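# Move a glass graduated cylinder from cart to bench

## Task

Take one graduated cylinder from the cart's top tray and set it upright on the work surface of the bench that has shelves. Every other cylinder must also be standing at the end. No cylinder may tip over or touch the floor. They are glass, so a drop of more than a few centimetres or a hard knock breaks one, and that is a failure. At the end the robot must release the cylinder and move its hand away. The robot itself must not fall or finish tilted, and the cylinder must stay in place without the robot holding it.

## Robot and tools

ROBOT. A wheeled base carries a lifting column with two six-joint arms (left and right), each ending in a two-finger gripper, plus a tilting head. Shoulder height S = 0.90 m + column_m. Folded, as at the start, the robot is 0.73 m long, 0.62 m wide and S + 0.43 m tall, with its front 0.40 m ahead of the column.

FRAMES. Base frame: origin on the floor under the column, midway between the drive wheels; x forward, y left, z up. left_hand and right_hand are reported in this frame, at the point where the fingers join (fingertips are 8 mm further). The hand's z axis runs along the fingers, its y axis across the opening. The odometry frame is the base frame at the start of the scene. base_odometry counts wheel rotation only, so wheel slip shows up as travel; heading is positive to the left, -3.142 to 3.142. If turned_by_wheels and turned_by_imu disagree by more than about 4 % and at least 0.05 rad, the base struck something or slipped. base_tilt is in degrees, positive when leaning forward or right.

TOOLS.
execute_actions: arguments "actions" (a list holding exactly one action, or empty to just read state and images) and "cameras" (names from cam_head_left, cam_head_right, cam_left_wrist, cam_right_wrist, nav_camera, or "all"; omitted or null means all, [] means none). An action may contain:
- "base": one command only. {"translate_m": d} is a relative straight drive, d metres from where the base now is, -3 to 3, forward positive. {"rotate_rad": d} is a relative turn in place, -3.2 to 3.2, left (counter-clockwise from above) positive. No sideways motion.
- "joints": a single dictionary covering both arms, keyed by joint name, each value an absolute target. column_m 0 to 0.8 (metres); head_tilt_rad -0.61 to 1.308 (0 is level, positive looks down); for each arm (prefix left_ or right_): joint1_rad -2.879 to 2.879, joint2_rad 0 to 3.141, joint3_rad 0 to 3.019, joint4_rad -1.692 to 1.57, joint5_rad -1.57 to 1.57 (hand sideways, positive to the robot's right), joint6_rad -2.094 to 2.094 (hand roll, positive clockwise seen from behind), gripper_m 0 to 0.093 (fingertip gap in metres).
- "speeds": optional caps for this action, translate_m 0.05 to 0.8 m/s, rotate_rad 0.1 to 1 rad/s (top of range is default). Base moves that would need over 8.667 s are refused.
Unknown keys or out-of-range values get the whole call refused. Joints or base left out may still be driving toward earlier targets.
wait: "seconds" 0 to 10; commands nothing and returns state and images.
zoom_image: "camera" and "region" [x0, y0, x1, y1] in pixels of that camera's latest image, at most 504 by 504.
finished_scene: "scene" (integer) ends the scene irreversibly; do it only when the cylinder stands released on the bench.

ARM GEOMETRY. With left_joint1_rad -1.57 (or right 1.57) and joints 5 and 6 at 0, the arm swings in a vertical forward plane 0.23 m left or right of the column. Let a = joint2 - 0.35, b = 1.05 + joint2 - joint3, c = b - joint4 (c = 1.57 means fingers vertical, pointing down). Hand point: ahead = 0.12 + 0.39 sin a + 0.38 cos b + 0.25 cos c; height = S + 0.39 cos a - 0.38 sin b - 0.25 sin c. Example: joints 2, 3, 4 = 0.93, 0.78, 0.14 give 0.60 m ahead, 0.25 m under S. The real hand tends to sit up to about 5 cm lower and nearer the column (more when loaded); trust the reported hand position. Reach is about 1 m from the shoulder. Below 0.4 m height, the base housing blocks hands nearer than 0.45 m ahead; avoid arm motion with column_m under 0.3. Light loads (up to 0.3 kg) are fine from 0.14 m above S down to 0.7 m below, out to 0.6 m ahead.

GRIPPER. Fingers are 7 cm long; outer span is 1 cm wider than the reported gap at the tips, 5 cm at the base. The body behind is 10 cm wide, 7 cm thick; the wrist camera juts 11 cm to one side. To grasp, command a gap smaller than the object; "off_target" is then expected. A reported gap staying 0.002 m or more above its target means something is held.

RESULTS. base_status and joint_status: "done" (reached within tolerance), "off_target" (stopped short, may still push), "contact_stop" (column or base only; the target is dropped), "time_out", "not_followed" with "joint command not followed" and a "cause:" line (a safety check refused arm targets for coming near the other arm or the body; back the moved joints off at least 0.05 rad). on_its_own reports uncommanded behaviour; "held at" is the held target. motor_effort lists the wheel motors, peak in brackets. The column stops going down when a hand or its load touches down, then refuses further lowering until raised 0.2 m. Motor temperatures are listed per arm; MOTOR HOT appears from 85 °C, and at 100 °C the arm drops everything.

CAUTIONS. Blocked arms keep pushing and heat up; to relieve them, resend their reported positions as targets. Small target changes (under about 0.03 rad, 0.08 for joints 2 and 3) may not move a joint. For gentle contact, step about 0.05 rad per call. After a base stall, back off 0.05 m before turning. Prolonged base pushing cuts the wheel motors for 2 s. Never let the arms collide or press on each other. Lower the cylinder slowly until it touches, open the gripper, then lift and withdraw. The robot keeps holding its last command between calls, and a loose object may occasionally get nudged.

Each tool is called after "Call:" as name([rows], argument=value, ...), one row to a line, values as JSON.

## Session

Call:
execute_actions(actions=[])

Scene clock: 0.00 s.
Joint torques (N m, as the arm reports them, + toward a larger angle): no reading
Motor temperatures (°C, as the motors report them): left_arm=[24 26 25 26 24 25] | right_arm=[24 24 25 26 24 22]
base_odometry: x=+0.000 y=+0.000 heading=+0.000 (m, m, rad; odometry frame)
turned_by_wheels: +0.000 (rad since the last result)
turned_by_imu: +0.000 (rad since the last result)
base_tilt: forward=-0.6 right=+0.1 (deg)
base_status: not commanded
joint_positions: column_m=+0.552 head_tilt_rad=+0.871 left_joint1_rad=-1.548 left_joint2_rad=+0.871 left_joint3_rad=+0.396 left_joint4_rad=-0.894 left_joint5_rad=+0.022 left_joint6_rad=-0.089 left_gripper_m=+0.094 right_joint1_rad=+1.552 right_joint2_rad=+0.884 right_joint3_rad=+0.416 right_joint4_rad=-0.925 right_joint5_rad=+0.020 right_joint6_rad=+0.016 right_gripper_m=+0.095
joint_status: not commanded
wheel_motors_off: 0
motor_effort: left_wheel=-1 right_wheel=+5 (%)
left_hand: x=+0.1513 y=+0.2257 z=+1.2425 quat_wxyz=(+0.410, +0.054, -0.910, -0.015) (m; base frame)
right_hand: x=+0.1548 y=-0.2331 z=+1.2446 quat_wxyz=(+0.421, -0.011, -0.907, +0.018) (m; base frame)
pictures: cam_head_left, cam_head_right, cam_left_wrist, cam_right_wrist, nav_camera
Images, in order (width x height): cam_head_left 672x504, cam_head_right 672x504, cam_left_wrist 504x504, cam_right_wrist 504x504, nav_camera 672x504.

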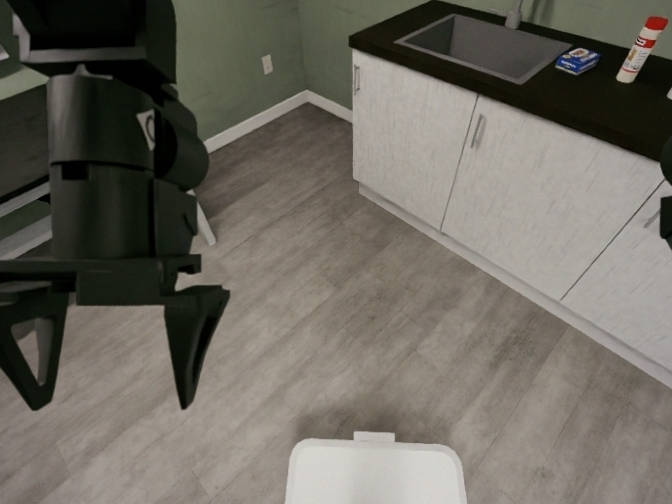

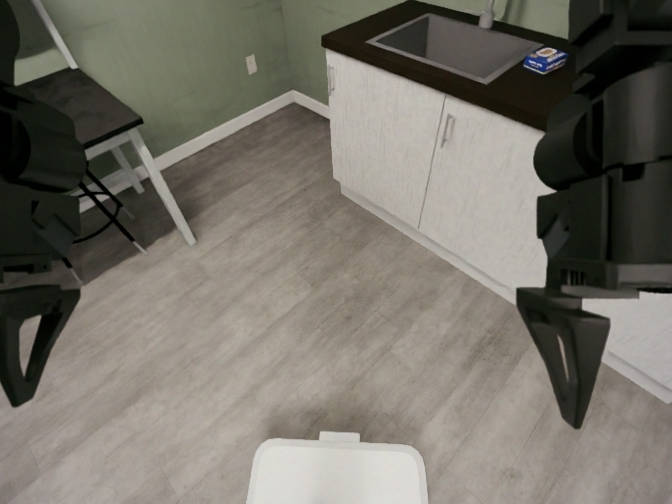

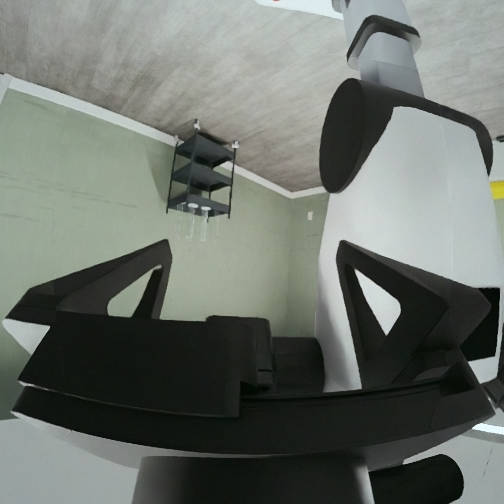

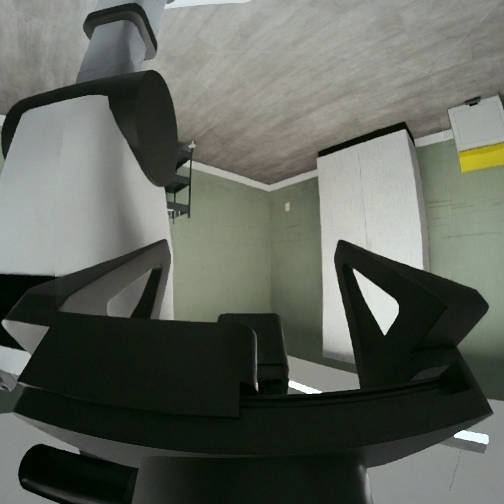

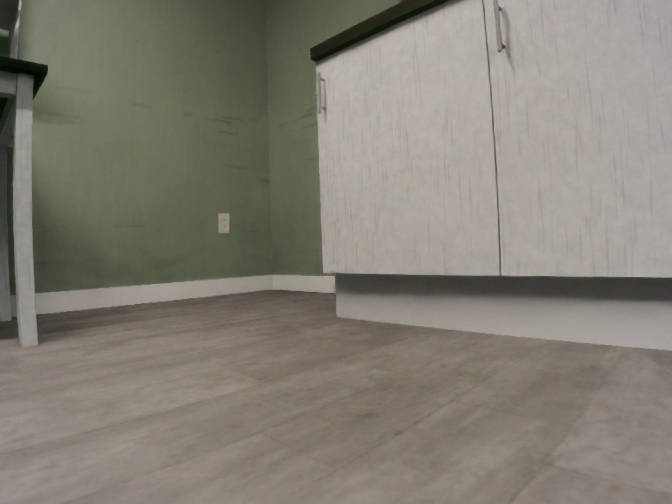

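Call:
execute_actions([
  {"base":{"rotate_rad":1.0},"joints":{"head_tilt_rad":0.35}},
], cameras=["cam_head_left","cam_head_right"])

Call:
execute_actions([
  {"base":{"rotate_rad":1.2}},
], cameras=["cam_head_left","cam_head_right"])

Call:
execute_actions([
  {"base":{"rotate_rad":1.2}},
], cameras=["cam_head_left","cam_head_right"])

Scene clock: 4.77 s.
Joint torques (N m, as the arm reports them, + toward a larger angle): left_arm=[-0.77 -9.29 -0.63 -1.07  0.09 -0.07] | right_arm=[-0.37 -8.52 -0.89 -1.09  0.03  0.14]
Motor temperatures (°C, as the motors report them): left_arm=[24 26 25 26 24 25] | right_arm=[24 24 25 26 24 22]
base_odometry: x=+0.000 y=+0.000 heading=+0.999 (m, m, rad; odometry frame)
turned_by_wheels: +0.999 (rad since the last result)
turned_by_imu: +1.000 (rad since the last result)
base_tilt: forward=-0.6 right=+0.0 (deg)
base_status: done
joint_positions: column_m=+0.552 head_tilt_rad=+0.369 left_joint1_rad=-1.548 left_joint2_rad=+0.871 left_joint3_rad=+0.396 left_joint4_rad=-0.894 left_joint5_rad=+0.022 left_joint6_rad=-0.089 left_gripper_m=+0.094 right_joint1_rad=+1.552 right_joint2_rad=+0.884 right_joint3_rad=+0.417 right_joint4_rad=-0.925 right_joint5_rad=+0.020 right_joint6_rad=+0.016 right_gripper_m=+0.095
joint_status: all done
wheel_motors_off: 0
motor_effort: left_wheel=-5(25) right_wheel=+4(44) (%)
left_hand: x=+0.1513 y=+0.2257 z=+1.2425 quat_wxyz=(+0.410, +0.054, -0.910, -0.015) (m; base frame)
right_hand: x=+0.1550 y=-0.2331 z=+1.2446 quat_wxyz=(+0.420, -0.011, -0.907, +0.018) (m; base frame)
pictures: cam_head_left, cam_head_right
camera_calibration (this result's frames):
cam_head_left: T_world_to_cam=[[0.0568277, -0.998316, -0.0116321, 0.0737701], [-0.374161, -0.0104939, -0.927304, 1.43925], [0.925621, 0.0570489, -0.374127, 0.45564], [0, 0, 0, 1]] pos_world=[0.112568, 0.0627555, 1.50595]
cam_head_right: T_world_to_cam=[[0.0589152, -0.99824, -0.00678433, -0.0456722], [-0.374337, -0.0157918, -0.927158, 1.43992], [0.925419, 0.0571633, -0.374609, 0.45726], [0, 0, 0, 1]] pos_world=[0.118549, -0.0489914, 1.50602]
Images, in order (width x height): cam_head_left 672x504, cam_head_right 672x504.

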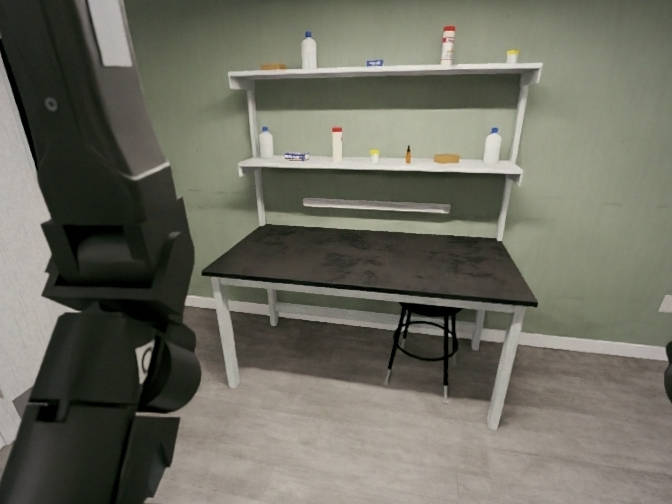

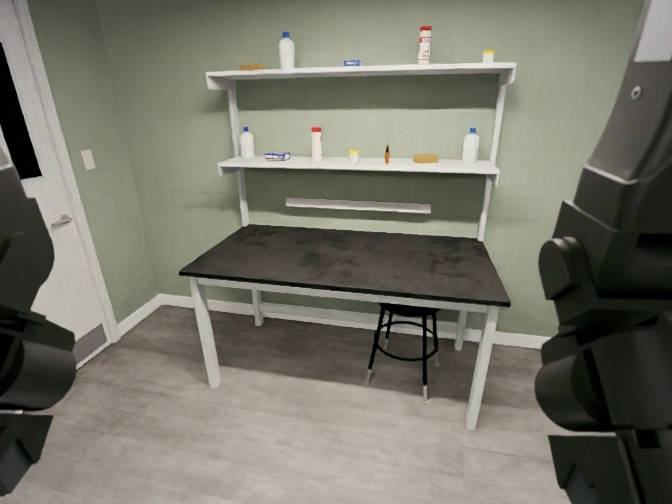

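Scene clock: 7.43 s.
Joint torques (N m, as the arm reports them, + toward a larger angle): left_arm=[-0.72 -9.05 -0.56 -1.06  0.09 -0.07] | right_arm=[-0.27 -8.5  -0.91 -1.05  0.03  0.15]
Motor temperatures (°C, as the motors report them): left_arm=[24 26 25 26 24 25] | right_arm=[24 24 25 26 24 22]
base_odometry: x=+0.000 y=+0.000 heading=+2.199 (m, m, rad; odometry frame)
turned_by_wheels: +1.199 (rad since the last result)
turned_by_imu: +1.202 (rad since the last result)
base_tilt: forward=-0.6 right=+0.0 (deg)
base_status: done
joint_positions: column_m=+0.552 head_tilt_rad=+0.369 left_joint1_rad=-1.548 left_joint2_rad=+0.871 left_joint3_rad=+0.396 left_joint4_rad=-0.894 left_joint5_rad=+0.022 left_joint6_rad=-0.089 left_gripper_m=+0.094 right_joint1_rad=+1.552 right_joint2_rad=+0.884 right_joint3_rad=+0.417 right_joint4_rad=-0.925 right_joint5_rad=+0.020 right_joint6_rad=+0.016 right_gripper_m=+0.095
joint_status: not commanded
wheel_motors_off: 0
motor_effort: left_wheel=-6(25) right_wheel=+4(27) (%)
left_hand: x=+0.1513 y=+0.2257 z=+1.2425 quat_wxyz=(+0.410, +0.054, -0.910, -0.015) (m; base frame)
right_hand: x=+0.1550 y=-0.2331 z=+1.2446 quat_wxyz=(+0.420, -0.011, -0.907, +0.018) (m; base frame)
pictures: cam_head_left, cam_head_right
camera_calibration (this result's frames):
cam_head_left: T_world_to_cam=[[0.056828, -0.998316, -0.011631, 0.0737685], [-0.374144, -0.0104939, -0.927311, 1.43926], [0.925628, 0.0570489, -0.374111, 0.455614], [0, 0, 0, 1]] pos_world=[0.112569, 0.0627555, 1.50595]
cam_head_right: T_world_to_cam=[[0.0589153, -0.99824, -0.00678325, -0.0456739], [-0.37432, -0.0157918, -0.927165, 1.43993], [0.925426, 0.0571633, -0.374592, 0.457233], [0, 0, 0, 1]] pos_world=[0.11855, -0.0489914, 1.50602]
Images, in order (width x height): cam_head_left 672x504, cam_head_right 672x504.

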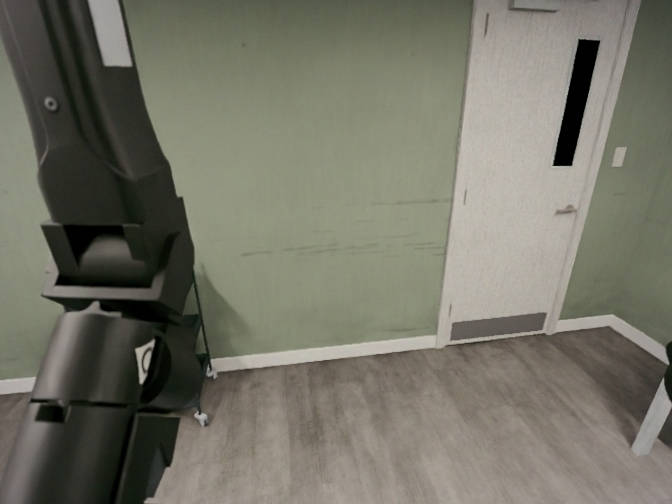

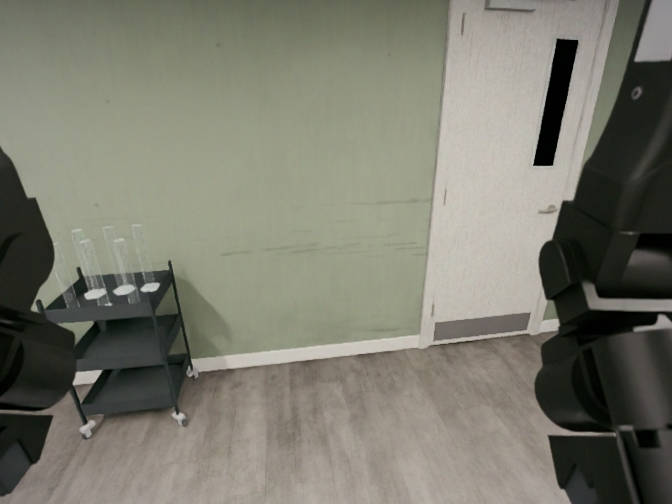

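Scene clock: 10.10 s.
Joint torques (N m, as the arm reports them, + toward a larger angle): left_arm=[-0.75 -9.28 -0.62 -1.07  0.09 -0.07] | right_arm=[-0.24 -8.58 -0.83 -1.08  0.03  0.14]
Motor temperatures (°C, as the motors report them): left_arm=[24 26 25 26 24 25] | right_arm=[24 24 25 26 24 22]
base_odometry: x=+0.000 y=+0.000 heading=-2.885 (m, m, rad; odometry frame)
turned_by_wheels: +1.199 (rad since the last result)
turned_by_imu: +1.202 (rad since the last result)
base_tilt: forward=-0.6 right=+0.0 (deg)
base_status: done
joint_positions: column_m=+0.552 head_tilt_rad=+0.369 left_joint1_rad=-1.548 left_joint2_rad=+0.871 left_joint3_rad=+0.396 left_joint4_rad=-0.894 left_joint5_rad=+0.022 left_joint6_rad=-0.089 left_gripper_m=+0.094 right_joint1_rad=+1.552 right_joint2_rad=+0.884 right_joint3_rad=+0.416 right_joint4_rad=-0.925 right_joint5_rad=+0.020 right_joint6_rad=+0.016 right_gripper_m=+0.095
joint_status: not commanded
wheel_motors_off: 0
motor_effort: left_wheel=-2(25) right_wheel=+4(28) (%)
left_hand: x=+0.1513 y=+0.2257 z=+1.2425 quat_wxyz=(+0.410, +0.054, -0.910, -0.015) (m; base frame)
right_hand: x=+0.1548 y=-0.2331 z=+1.2446 quat_wxyz=(+0.421, -0.011, -0.907, +0.018) (m; base frame)
pictures: cam_head_left, cam_head_right
camera_calibration (this result's frames):
cam_head_left: T_world_to_cam=[[0.056828, -0.998316, -0.0116306, 0.0737679], [-0.374138, -0.0104939, -0.927314, 1.43926], [0.92563, 0.0570489, -0.374104, 0.455604], [0, 0, 0, 1]] pos_world=[0.112569, 0.0627555, 1.50595]
cam_head_right: T_world_to_cam=[[0.0589154, -0.99824, -0.00678285, -0.0456745], [-0.374314, -0.0157918, -0.927168, 1.43993], [0.925429, 0.0571633, -0.374586, 0.457224], [0, 0, 0, 1]] pos_world=[0.11855, -0.0489914, 1.50602]
Images, in order (width x height): cam_head_left 672x504, cam_head_right 672x504.

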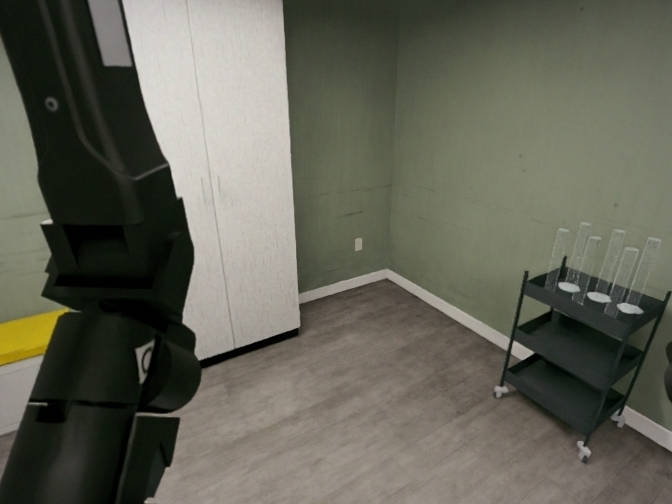

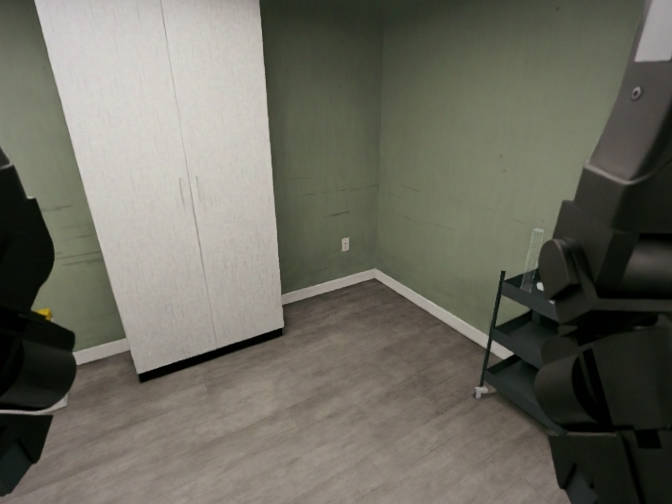

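Call:
execute_actions([
  {"base":{"rotate_rad":0.585}},
], cameras=[])

Call:
execute_actions([
  {"base":{"translate_m":0.75}},
], cameras=[])

Call:
execute_actions([
  {"base":{"rotate_rad":-1.57},"joints":{"head_tilt_rad":0.6}},
], cameras=[])

Call:
execute_actions([
  {"base":{"translate_m":0.7}},
], cameras=["cam_head_left","cam_head_right"])

Scene clock: 16.80 s.
Joint torques (N m, as the arm reports them, + toward a larger angle): left_arm=[-0.76 -9.18 -0.55 -1.1   0.09 -0.07] | right_arm=[-0.26 -8.61 -0.89 -1.07  0.03  0.15]
Motor temperatures (°C, as the motors report them): left_arm=[24 26 25 26 24 25] | right_arm=[24 25 25 26 24 22]
base_odometry: x=+0.000 y=+0.000 heading=-2.301 (m, m, rad; odometry frame)
turned_by_wheels: +0.584 (rad since the last result)
turned_by_imu: +0.586 (rad since the last result)
base_tilt: forward=-0.6 right=+0.0 (deg)
base_status: done
joint_positions: column_m=+0.552 head_tilt_rad=+0.369 left_joint1_rad=-1.548 left_joint2_rad=+0.871 left_joint3_rad=+0.396 left_joint4_rad=-0.894 left_joint5_rad=+0.022 left_joint6_rad=-0.089 left_gripper_m=+0.094 right_joint1_rad=+1.552 right_joint2_rad=+0.884 right_joint3_rad=+0.416 right_joint4_rad=-0.925 right_joint5_rad=+0.020 right_joint6_rad=+0.016 right_gripper_m=+0.095
joint_status: not commanded
wheel_motors_off: 0
motor_effort: left_wheel=-3(25) right_wheel=+4(27) (%)
left_hand: x=+0.1513 y=+0.2257 z=+1.2425 quat_wxyz=(+0.410, +0.054, -0.910, -0.015) (m; base frame)
right_hand: x=+0.1548 y=-0.2331 z=+1.2446 quat_wxyz=(+0.421, -0.011, -0.907, +0.018) (m; base frame)
pictures: none
No camera images: the call's "cameras" was empty. Leave "cameras" out to get every camera's image.

Scene clock: 19.63 s.
Joint torques (N m, as the arm reports them, + toward a larger angle): left_arm=[-0.77 -9.37 -0.71 -1.05  0.09 -0.07] | right_arm=[-0.32 -8.68 -0.92 -1.07  0.03  0.14]
Motor temperatures (°C, as the motors report them): left_arm=[24 26 25 26 24 25] | right_arm=[24 25 25 26 24 22]
base_odometry: x=-0.500 y=-0.559 heading=-2.301 (m, m, rad; odometry frame)
turned_by_wheels: +0.000 (rad since the last result)
turned_by_imu: +0.001 (rad since the last result)
base_tilt: forward=-0.6 right=+0.0 (deg)
base_status: done
joint_positions: column_m=+0.552 head_tilt_rad=+0.369 left_joint1_rad=-1.548 left_joint2_rad=+0.871 left_joint3_rad=+0.398 left_joint4_rad=-0.894 left_joint5_rad=+0.022 left_joint6_rad=-0.089 left_gripper_m=+0.094 right_joint1_rad=+1.552 right_joint2_rad=+0.883 right_joint3_rad=+0.418 right_joint4_rad=-0.925 right_joint5_rad=+0.020 right_joint6_rad=+0.016 right_gripper_m=+0.095
joint_status: not commanded
wheel_motors_off: 0
motor_effort: left_wheel=-1(43) right_wheel=+0(55) (%)
left_hand: x=+0.1526 y=+0.2257 z=+1.2421 quat_wxyz=(+0.409, +0.054, -0.911, -0.015) (m; base frame)
right_hand: x=+0.1557 y=-0.2331 z=+1.2444 quat_wxyz=(+0.420, -0.011, -0.907, +0.018) (m; base frame)
pictures: none
No camera images: the call's "cameras" was empty. Leave "cameras" out to get every camera's image.

Scene clock: 22.53 s.
Joint torques (N m, as the arm reports them, + toward a larger angle): left_arm=[-0.76 -9.22 -0.71 -1.07  0.09 -0.07] | right_arm=[-0.32 -8.55 -1.   -1.08  0.03  0.14]
Motor temperatures (°C, as the motors report them): left_arm=[24 26 25 26 24 25] | right_arm=[24 25 25 26 24 22]
base_odometry: x=-0.500 y=-0.559 heading=+2.413 (m, m, rad; odometry frame)
turned_by_wheels: -1.569 (rad since the last result)
turned_by_imu: -1.568 (rad since the last result)
base_tilt: forward=-0.6 right=+0.0 (deg)
base_status: done
joint_positions: column_m=+0.552 head_tilt_rad=+0.603 left_joint1_rad=-1.548 left_joint2_rad=+0.871 left_joint3_rad=+0.397 left_joint4_rad=-0.894 left_joint5_rad=+0.022 left_joint6_rad=-0.089 left_gripper_m=+0.094 right_joint1_rad=+1.552 right_joint2_rad=+0.883 right_joint3_rad=+0.418 right_joint4_rad=-0.925 right_joint5_rad=+0.020 right_joint6_rad=+0.016 right_gripper_m=+0.095
joint_status: all done
wheel_motors_off: 0
motor_effort: left_wheel=+2(32) right_wheel=-3(49) (%)
left_hand: x=+0.1521 y=+0.2257 z=+1.2422 quat_wxyz=(+0.409, +0.054, -0.911, -0.015) (m; base frame)
right_hand: x=+0.1557 y=-0.2331 z=+1.2444 quat_wxyz=(+0.420, -0.011, -0.907, +0.018) (m; base frame)
pictures: none
No camera images: the call's "cameras" was empty. Leave "cameras" out to get every camera's image.

Scene clock: 25.37 s.
Joint torques (N m, as the arm reports them, + toward a larger angle): left_arm=[-0.73 -9.12 -0.71 -1.06  0.09 -0.07] | right_arm=[-0.31 -8.71 -0.91 -1.07  0.03  0.14]
Motor temperatures (°C, as the motors report them): left_arm=[24 26 25 26 24 25] | right_arm=[24 25 25 26 24 22]
base_odometry: x=-1.022 y=-0.093 heading=+2.413 (m, m, rad; odometry frame)
turned_by_wheels: +0.000 (rad since the last result)
turned_by_imu: +0.001 (rad since the last result)
base_tilt: forward=-0.6 right=+0.0 (deg)
base_status: done
joint_positions: column_m=+0.552 head_tilt_rad=+0.604 left_joint1_rad=-1.548 left_joint2_rad=+0.871 left_joint3_rad=+0.397 left_joint4_rad=-0.894 left_joint5_rad=+0.022 left_joint6_rad=-0.089 left_gripper_m=+0.094 right_joint1_rad=+1.552 right_joint2_rad=+0.883 right_joint3_rad=+0.418 right_joint4_rad=-0.925 right_joint5_rad=+0.020 right_joint6_rad=+0.016 right_gripper_m=+0.095
joint_status: not commanded
wheel_motors_off: 0
motor_effort: left_wheel=-1(51) right_wheel=+0(52) (%)
left_hand: x=+0.1521 y=+0.2257 z=+1.2422 quat_wxyz=(+0.409, +0.054, -0.911, -0.015) (m; base frame)
right_hand: x=+0.1555 y=-0.2331 z=+1.2444 quat_wxyz=(+0.420, -0.011, -0.907, +0.018) (m; base frame)
pictures: cam_head_left, cam_head_right
camera_calibration (this result's frames):
cam_head_left: T_world_to_cam=[[0.0525626, -0.998316, -0.0245331, 0.0938223], [-0.57962, -0.0104939, -0.81482, 1.27654], [0.81319, 0.0570489, -0.579195, 0.776611], [0, 0, 0, 1]] pos_world=[0.103446, 0.0627555, 1.49226]
cam_head_right: T_world_to_cam=[[0.0557205, -0.99824, -0.020304, -0.0247222], [-0.579757, -0.0157918, -0.814636, 1.27716], [0.812882, 0.0571633, -0.579617, 0.778144], [0, 0, 0, 1]] pos_world=[0.109278, -0.0489914, 1.49094]
Images, in order (width x height): cam_head_left 672x504, cam_head_right 672x504.

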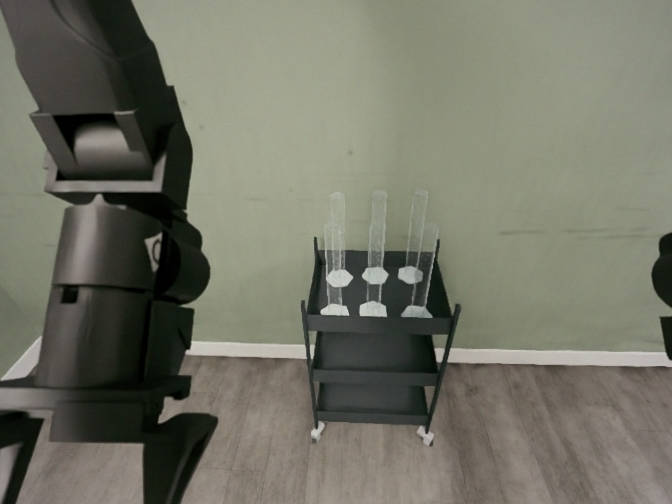

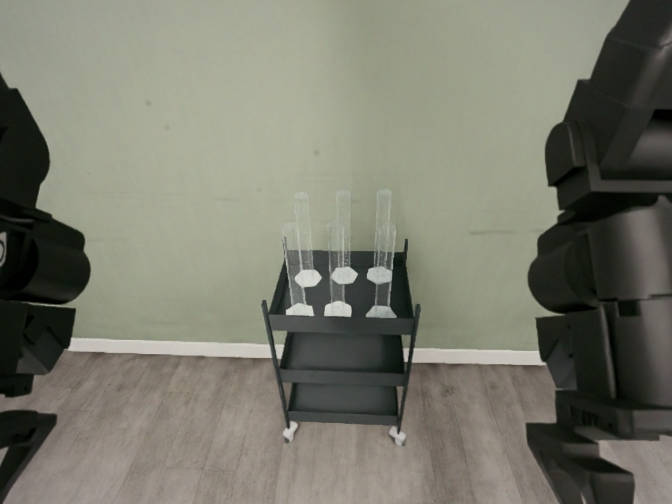

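Call:
execute_actions([
  {"base":{"rotate_rad":0.115},"joints":{"right_joint1_rad":1.57,"right_joint2_rad":0.65,"right_joint3_rad":0.7,"right_joint4_rad":0.65,"right_joint5_rad":0,"right_joint6_rad":0,"right_gripper_m":0.08}},
], cameras=[])

Call:
execute_actions([
  {"joints":{"column_m":0.05}},
])

Scene clock: 33.77 s.
Joint torques (N m, as the arm reports them, + toward a larger angle): left_arm=[-0.75 -9.2  -0.68 -1.07  0.09 -0.07] | right_arm=[  0.4  -12.42   6.72   3.51  -0.09   0.04]
Motor temperatures (°C, as the motors report them): left_arm=[24 26 25 26 24 25] | right_arm=[24 25 25 26 24 22]
base_odometry: x=-1.023 y=-0.092 heading=+2.526 (m, m, rad; odometry frame)
turned_by_wheels: +0.114 (rad since the last result)
turned_by_imu: +0.114 (rad since the last result)
base_tilt: forward=-0.6 right=+0.1 (deg)
base_status: done
joint_positions: column_m=+0.552 head_tilt_rad=+0.604 left_joint1_rad=-1.548 left_joint2_rad=+0.871 left_joint3_rad=+0.397 left_joint4_rad=-0.894 left_joint5_rad=+0.022 left_joint6_rad=-0.089 left_gripper_m=+0.094 right_joint1_rad=+1.560 right_joint2_rad=+0.643 right_joint3_rad=+0.696 right_joint4_rad=+0.630 right_joint5_rad=+0.003 right_joint6_rad=+0.008 right_gripper_m=+0.080
joint_status: all done
wheel_motors_off: 0
motor_effort: left_wheel=-2(41) right_wheel=+1(39) (%)
left_hand: x=+0.1519 y=+0.2257 z=+1.2423 quat_wxyz=(+0.409, +0.054, -0.911, -0.015) (m; base frame)
right_hand: x=+0.6746 y=-0.2295 z=+1.4140 quat_wxyz=(-0.567, -0.004, -0.823, +0.004) (m; base frame)
pictures: none
No camera images: the call's "cameras" was empty. Leave "cameras" out to get every camera's image.

Scene clock: 40.80 s.
Joint torques (N m, as the arm reports them, + toward a larger angle): left_arm=[-0.75 -9.12 -0.68 -1.07  0.09 -0.07] | right_arm=[  0.45 -12.35   6.75   3.54  -0.09   0.05]
Motor temperatures (°C, as the motors report them): left_arm=[24 26 25 26 24 25] | right_arm=[24 25 26 26 24 22]
base_odometry: x=-1.023 y=-0.092 heading=+2.526 (m, m, rad; odometry frame)
turned_by_wheels: +0.000 (rad since the last result)
turned_by_imu: +0.002 (rad since the last result)
base_tilt: forward=-0.6 right=+0.0 (deg)
base_status: not commanded
joint_positions: column_m=+0.050 head_tilt_rad=+0.604 left_joint1_rad=-1.548 left_joint2_rad=+0.871 left_joint3_rad=+0.397 left_joint4_rad=-0.894 left_joint5_rad=+0.022 left_joint6_rad=-0.089 left_gripper_m=+0.094 right_joint1_rad=+1.560 right_joint2_rad=+0.643 right_joint3_rad=+0.696 right_joint4_rad=+0.630 right_joint5_rad=+0.003 right_joint6_rad=+0.008 right_gripper_m=+0.080
joint_status: all done
wheel_motors_off: 0
motor_effort: left_wheel=-3(2) right_wheel=+4(4) (%)
left_hand: x=+0.1519 y=+0.2257 z=+0.7405 quat_wxyz=(+0.409, +0.054, -0.911, -0.015) (m; base frame)
right_hand: x=+0.6746 y=-0.2295 z=+0.9123 quat_wxyz=(-0.567, -0.004, -0.823, +0.004) (m; base frame)
pictures: cam_head_left, cam_head_right, cam_left_wrist, cam_right_wrist, nav_camera
camera_calibration (this result's frames):
cam_head_left: T_world_to_cam=[[0.0525625, -0.998316, -0.0245332, 0.0815136], [-0.579622, -0.0104939, -0.814818, 0.867725], [0.813188, 0.0570489, -0.579198, 0.486016], [0, 0, 0, 1]] pos_world=[0.103445, 0.0627555, 0.990537]
cam_head_right: T_world_to_cam=[[0.0557205, -0.99824, -0.0203041, -0.0349091], [-0.579759, -0.0157918, -0.814635, 0.868429], [0.81288, 0.0571633, -0.579619, 0.487337], [0, 0, 0, 1]] pos_world=[0.109278, -0.0489914, 0.989213]
cam_left_wrist: T_world_to_cam=[[0.0916602, -0.992919, -0.0755693, 0.264372], [-0.110819, -0.0855885, 0.990148, -0.69213], [-0.989605, -0.0823827, -0.117879, 0.382009], [0, 0, 0, 1]] pos_world=[0.277105, 0.234733, 0.750321]
cam_right_wrist: T_world_to_cam=[[-0.00398686, -0.999991, -0.00133502, -0.227579], [-0.840436, 0.00407417, -0.541896, 1.06805], [0.541897, -0.00103847, -0.840445, 0.524322], [0, 0, 0, 1]] pos_world=[0.612593, -0.231384, 1.01913]
Images, in order (width x height): cam_head_left 672x504, cam_head_right 672x504, cam_left_wrist 504x504, cam_right_wrist 504x504, nav_camera 672x504.

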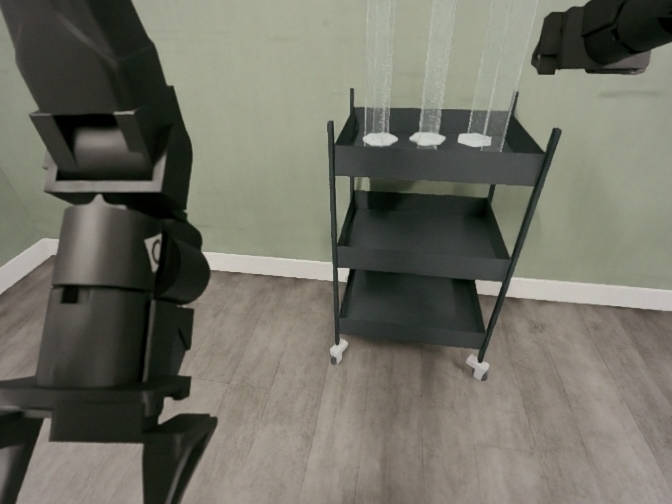

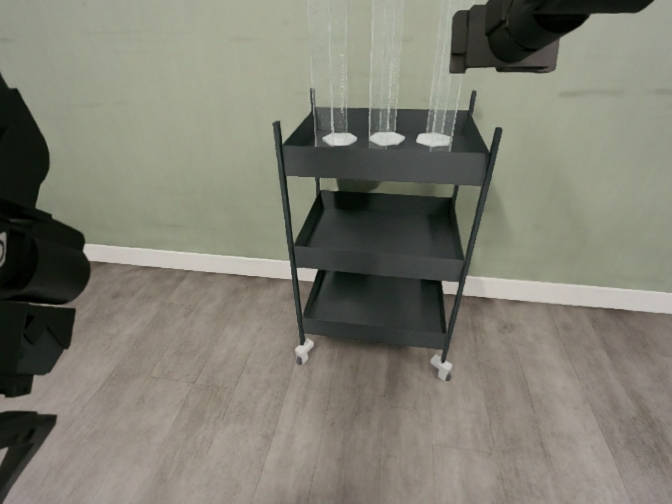

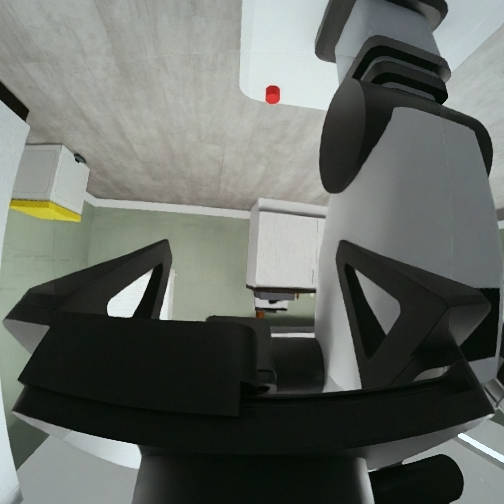

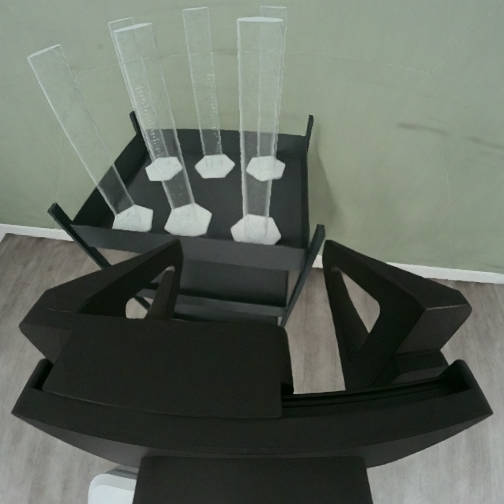

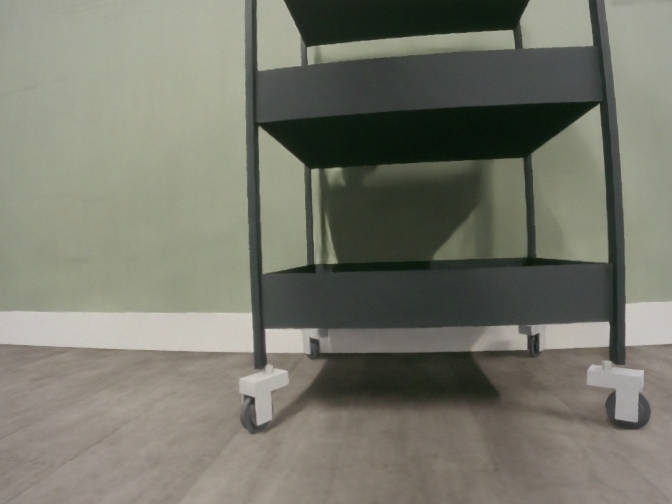

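Call:
execute_actions([
  {"base":{"translate_m":0.17},"speeds":{"translate_m":0.15}},
], cameras=["cam_head_right","cam_head_left","cam_right_wrist"])

Scene clock: 45.07 s.
Joint torques (N m, as the arm reports them, + toward a larger angle): left_arm=[-0.75 -9.1  -0.65 -1.06  0.09 -0.07] | right_arm=[  0.39 -12.5    6.95   3.55  -0.09   0.04]
Motor temperatures (°C, as the motors report them): left_arm=[24 26 25 26 24 25] | right_arm=[24 25 26 26 24 22]
base_odometry: x=-1.161 y=+0.006 heading=+2.527 (m, m, rad; odometry frame)
turned_by_wheels: +0.001 (rad since the last result)
turned_by_imu: +0.002 (rad since the last result)
base_tilt: forward=-0.6 right=+0.1 (deg)
base_status: done
joint_positions: column_m=+0.050 head_tilt_rad=+0.604 left_joint1_rad=-1.548 left_joint2_rad=+0.871 left_joint3_rad=+0.396 left_joint4_rad=-0.894 left_joint5_rad=+0.022 left_joint6_rad=-0.089 left_gripper_m=+0.094 right_joint1_rad=+1.560 right_joint2_rad=+0.645 right_joint3_rad=+0.693 right_joint4_rad=+0.630 right_joint5_rad=+0.003 right_joint6_rad=+0.008 right_gripper_m=+0.080
joint_status: not commanded
wheel_motors_off: 0
motor_effort: left_wheel=+3(46) right_wheel=+0(39) (%)
left_hand: x=+0.1517 y=+0.2257 z=+0.7406 quat_wxyz=(+0.409, +0.054, -0.911, -0.015) (m; base frame)
right_hand: x=+0.6735 y=-0.2295 z=+0.9103 quat_wxyz=(-0.566, -0.004, -0.825, +0.004) (m; base frame)
pictures: cam_head_left, cam_head_right, cam_right_wrist
camera_calibration (this result's frames):
cam_head_left: T_world_to_cam=[[0.05256, -0.998316, -0.0245386, 0.0815192], [-0.579704, -0.0104939, -0.814759, 0.867669], [0.81313, 0.0570489, -0.57928, 0.486104], [0, 0, 0, 1]] pos_world=[0.103441, 0.0627555, 0.990532]
cam_head_right: T_world_to_cam=[[0.0557184, -0.99824, -0.0203098, -0.0349031], [-0.579842, -0.0157918, -0.814576, 0.868372], [0.812822, 0.0571633, -0.579701, 0.487425], [0, 0, 0, 1]] pos_world=[0.109274, -0.0489914, 0.989207]
cam_right_wrist: T_world_to_cam=[[-0.0040316, -0.999991, -0.00134078, -0.227564], [-0.842702, 0.0041193, -0.538365, 1.06432], [0.538365, -0.00104059, -0.842711, 0.527702], [0, 0, 0, 1]] pos_world=[0.611887, -0.231397, 1.01738]
Images, in order (width x height): cam_head_left 672x504, cam_head_right 672x504, cam_right_wrist 504x504.

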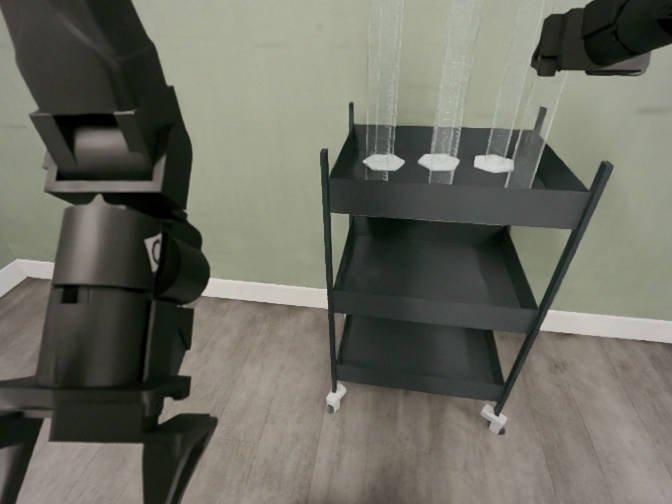

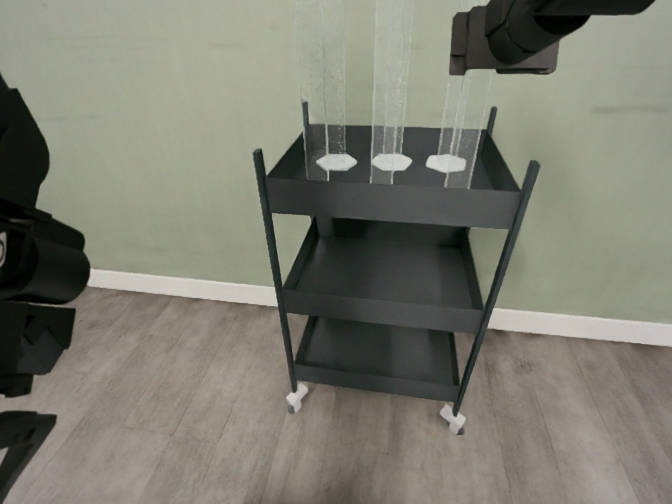

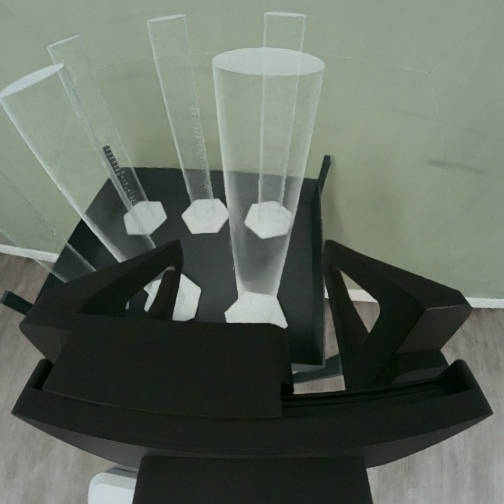

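Call:
execute_actions([
  {"base":{"translate_m":0.07},"joints":{"right_gripper_m":0.093},"speeds":{"translate_m":0.05}},
], cameras=["cam_head_right","cam_right_wrist"])

Scene clock: 52.20 s.
Joint torques (N m, as the arm reports them, + toward a larger angle): left_arm=[-0.77 -8.97 -0.67 -1.1   0.09 -0.07] | right_arm=[  0.38 -12.58   6.98   3.53  -0.1    0.05]
Motor temperatures (°C, as the motors report them): left_arm=[24 26 25 26 24 25] | right_arm=[24 25 26 26 24 22]
base_odometry: x=-1.219 y=+0.046 heading=+2.528 (m, m, rad; odometry frame)
turned_by_wheels: +0.001 (rad since the last result)
turned_by_imu: +0.002 (rad since the last result)
base_tilt: forward=-0.6 right=+0.0 (deg)
base_status: done
joint_positions: column_m=+0.050 head_tilt_rad=+0.604 left_joint1_rad=-1.548 left_joint2_rad=+0.871 left_joint3_rad=+0.396 left_joint4_rad=-0.894 left_joint5_rad=+0.022 left_joint6_rad=-0.089 left_gripper_m=+0.094 right_joint1_rad=+1.560 right_joint2_rad=+0.645 right_joint3_rad=+0.693 right_joint4_rad=+0.630 right_joint5_rad=+0.003 right_joint6_rad=+0.008 right_gripper_m=+0.093
joint_status: all done
wheel_motors_off: 0
motor_effort: left_wheel=+0(31) right_wheel=-1(38) (%)
left_hand: x=+0.1517 y=+0.2257 z=+0.7406 quat_wxyz=(+0.409, +0.054, -0.911, -0.015) (m; base frame)
right_hand: x=+0.6731 y=-0.2295 z=+0.9097 quat_wxyz=(-0.565, -0.004, -0.825, +0.004) (m; base frame)
pictures: cam_head_right, cam_right_wrist
camera_calibration (this result's frames):
cam_head_right: T_world_to_cam=[[0.0557172, -0.99824, -0.0203132, -0.0348995], [-0.579892, -0.0157918, -0.814541, 0.868338], [0.812786, 0.0571633, -0.579751, 0.487478], [0, 0, 0, 1]] pos_world=[0.109271, -0.0489914, 0.989203]
cam_right_wrist: T_world_to_cam=[[-0.0040438, -0.999991, -0.00134232, -0.227559], [-0.843317, 0.00413161, -0.5374, 1.06329], [0.537401, -0.00104114, -0.843326, 0.528631], [0, 0, 0, 1]] pos_world=[0.611681, -0.2314, 1.01691]
Images, in order (width x height): cam_head_right 672x504, cam_right_wrist 504x504.

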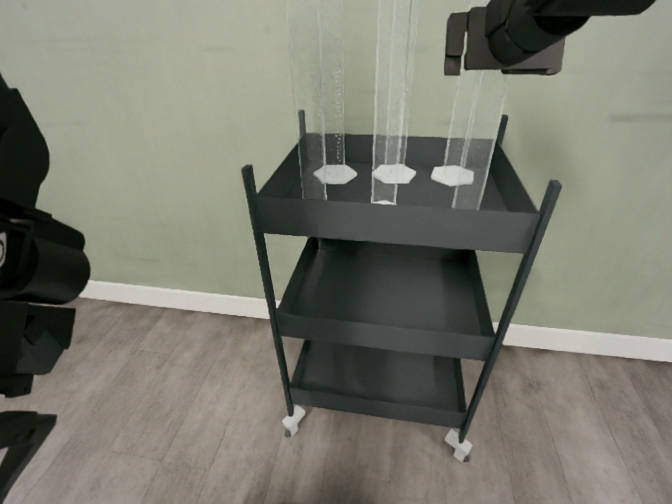

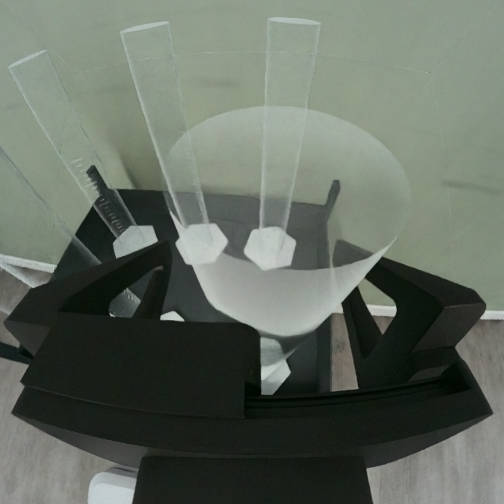

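Call:
execute_actions([
  {"base":{"rotate_rad":-0.015},"speeds":{"rotate_rad":0.1}},
], cameras=["cam_head_right","cam_right_wrist"])

Call:
zoom_image(camera="cam_head_right", region=[380,0,620,180])

Scene clock: 56.00 s.
Joint torques (N m, as the arm reports them, + toward a larger angle): left_arm=[-0.75 -9.27 -0.66 -1.06  0.09 -0.07] | right_arm=[  0.35 -12.58   6.99   3.52  -0.06   0.04]
Motor temperatures (°C, as the motors report them): left_arm=[24 26 25 26 24 25] | right_arm=[24 25 26 26 24 22]
base_odometry: x=-1.219 y=+0.046 heading=+2.514 (m, m, rad; odometry frame)
turned_by_wheels: -0.014 (rad since the last result)
turned_by_imu: -0.013 (rad since the last result)
base_tilt: forward=-0.6 right=+0.0 (deg)
base_status: done
joint_positions: column_m=+0.050 head_tilt_rad=+0.604 left_joint1_rad=-1.548 left_joint2_rad=+0.871 left_joint3_rad=+0.396 left_joint4_rad=-0.894 left_joint5_rad=+0.022 left_joint6_rad=-0.089 left_gripper_m=+0.094 right_joint1_rad=+1.561 right_joint2_rad=+0.645 right_joint3_rad=+0.693 right_joint4_rad=+0.630 right_joint5_rad=+0.002 right_joint6_rad=+0.008 right_gripper_m=+0.093
joint_status: not commanded
wheel_motors_off: 0
motor_effort: left_wheel=+2(31) right_wheel=-1(37) (%)
left_hand: x=+0.1517 y=+0.2257 z=+0.7406 quat_wxyz=(+0.409, +0.054, -0.911, -0.015) (m; base frame)
right_hand: x=+0.6731 y=-0.2290 z=+0.9097 quat_wxyz=(-0.565, -0.003, -0.825, +0.003) (m; base frame)
pictures: cam_head_right, cam_right_wrist
camera_calibration (this result's frames):
cam_head_right: T_world_to_cam=[[0.0557172, -0.99824, -0.0203132, -0.0348995], [-0.579892, -0.0157918, -0.814541, 0.868338], [0.812786, 0.0571633, -0.579751, 0.487478], [0, 0, 0, 1]] pos_world=[0.109271, -0.0489914, 0.989203]
cam_right_wrist: T_world_to_cam=[[-0.00276015, -0.999993, -0.00260889, -0.226759], [-0.843325, 0.00372972, -0.537391, 1.06319], [0.537397, 0.000716864, -0.843329, 0.529033], [0, 0, 0, 1]] pos_world=[0.611687, -0.231102, 1.01691]
Images, in order (width x height): cam_head_right 672x504, cam_right_wrist 504x504.

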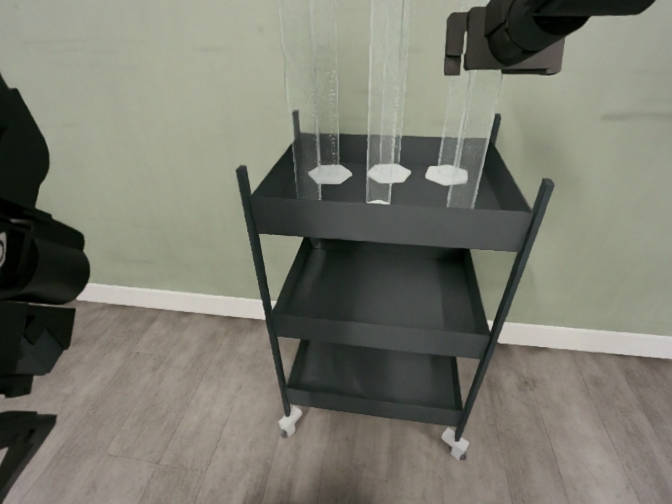

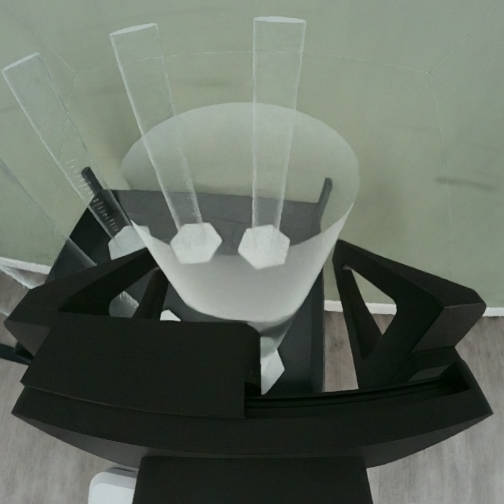

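Region (380, 0, 620, 180) of cam_head_right's 672x504 image, scaled by 2.100, with more detail than that image has; it fills the top 378 rows of this view, and the rest is white.

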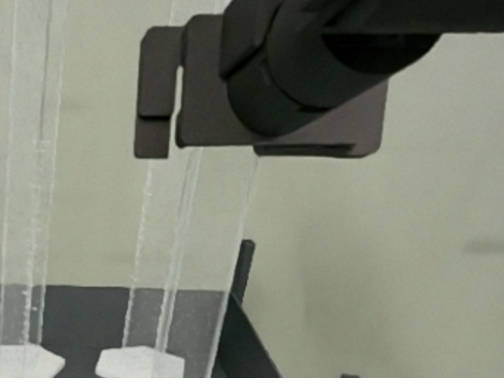

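Call:
execute_actions([
  {"joints":{"right_gripper_m":0.03}},
], cameras=["cam_head_right","cam_right_wrist"])

Scene clock: 58.20 s.
Joint torques (N m, as the arm reports them, + toward a larger angle): left_arm=[-0.71 -9.2  -0.66 -1.06  0.09 -0.07] | right_arm=[  0.35 -12.69   7.     3.53  -0.02   0.05]
Motor temperatures (°C, as the motors report them): left_arm=[24 26 25 26 24 25] | right_arm=[24 25 26 27 24 22]
base_odometry: x=-1.219 y=+0.046 heading=+2.514 (m, m, rad; odometry frame)
turned_by_wheels: +0.000 (rad since the last result)
turned_by_imu: +0.001 (rad since the last result)
base_tilt: forward=-0.6 right=+0.0 (deg)
base_status: not commanded
joint_positions: column_m=+0.050 head_tilt_rad=+0.604 left_joint1_rad=-1.548 left_joint2_rad=+0.871 left_joint3_rad=+0.396 left_joint4_rad=-0.894 left_joint5_rad=+0.022 left_joint6_rad=-0.089 left_gripper_m=+0.094 right_joint1_rad=+1.561 right_joint2_rad=+0.645 right_joint3_rad=+0.693 right_joint4_rad=+0.630 right_joint5_rad=+0.001 right_joint6_rad=+0.008 right_gripper_m=+0.041
joint_status: right_gripper_m off_target (ended at +0.041, target +0.030)
wheel_motors_off: 0
motor_effort: left_wheel=+2(0) right_wheel=-1(2) (%)
left_hand: x=+0.1517 y=+0.2257 z=+0.7406 quat_wxyz=(+0.409, +0.054, -0.911, -0.015) (m; base frame)
right_hand: x=+0.6731 y=-0.2288 z=+0.9097 quat_wxyz=(-0.565, -0.003, -0.825, +0.003) (m; base frame)
pictures: cam_head_right, cam_right_wrist
camera_calibration (this result's frames):
cam_head_right: T_world_to_cam=[[0.0557172, -0.99824, -0.0203132, -0.0348996], [-0.579892, -0.0157918, -0.814541, 0.868338], [0.812786, 0.0571633, -0.579751, 0.487478], [0, 0, 0, 1]] pos_world=[0.109271, -0.0489914, 0.989203]
cam_right_wrist: T_world_to_cam=[[-0.00204871, -0.999994, -0.00288437, -0.226856], [-0.84333, 0.00327778, -0.537386, 1.06308], [0.537392, 0.00133153, -0.843331, 0.529177], [0, 0, 0, 1]] pos_world=[0.61169, -0.231044, 1.0169]
Images, in order (width x height): cam_head_right 672x504, cam_right_wrist 504x504.

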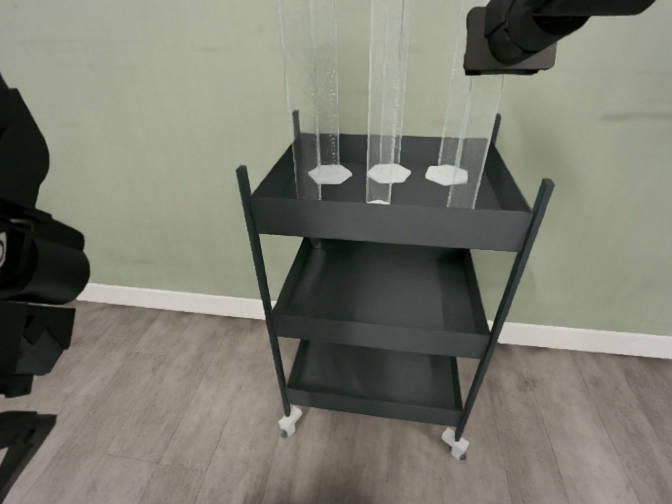

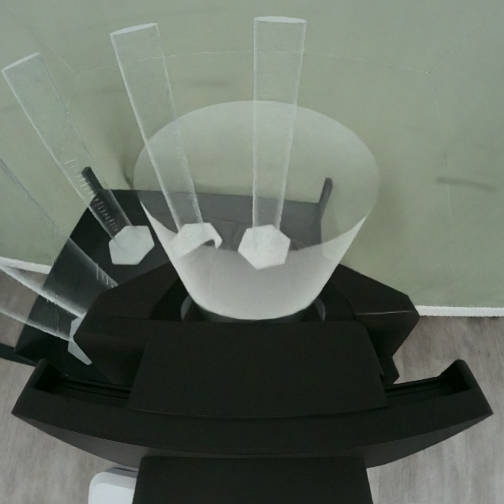

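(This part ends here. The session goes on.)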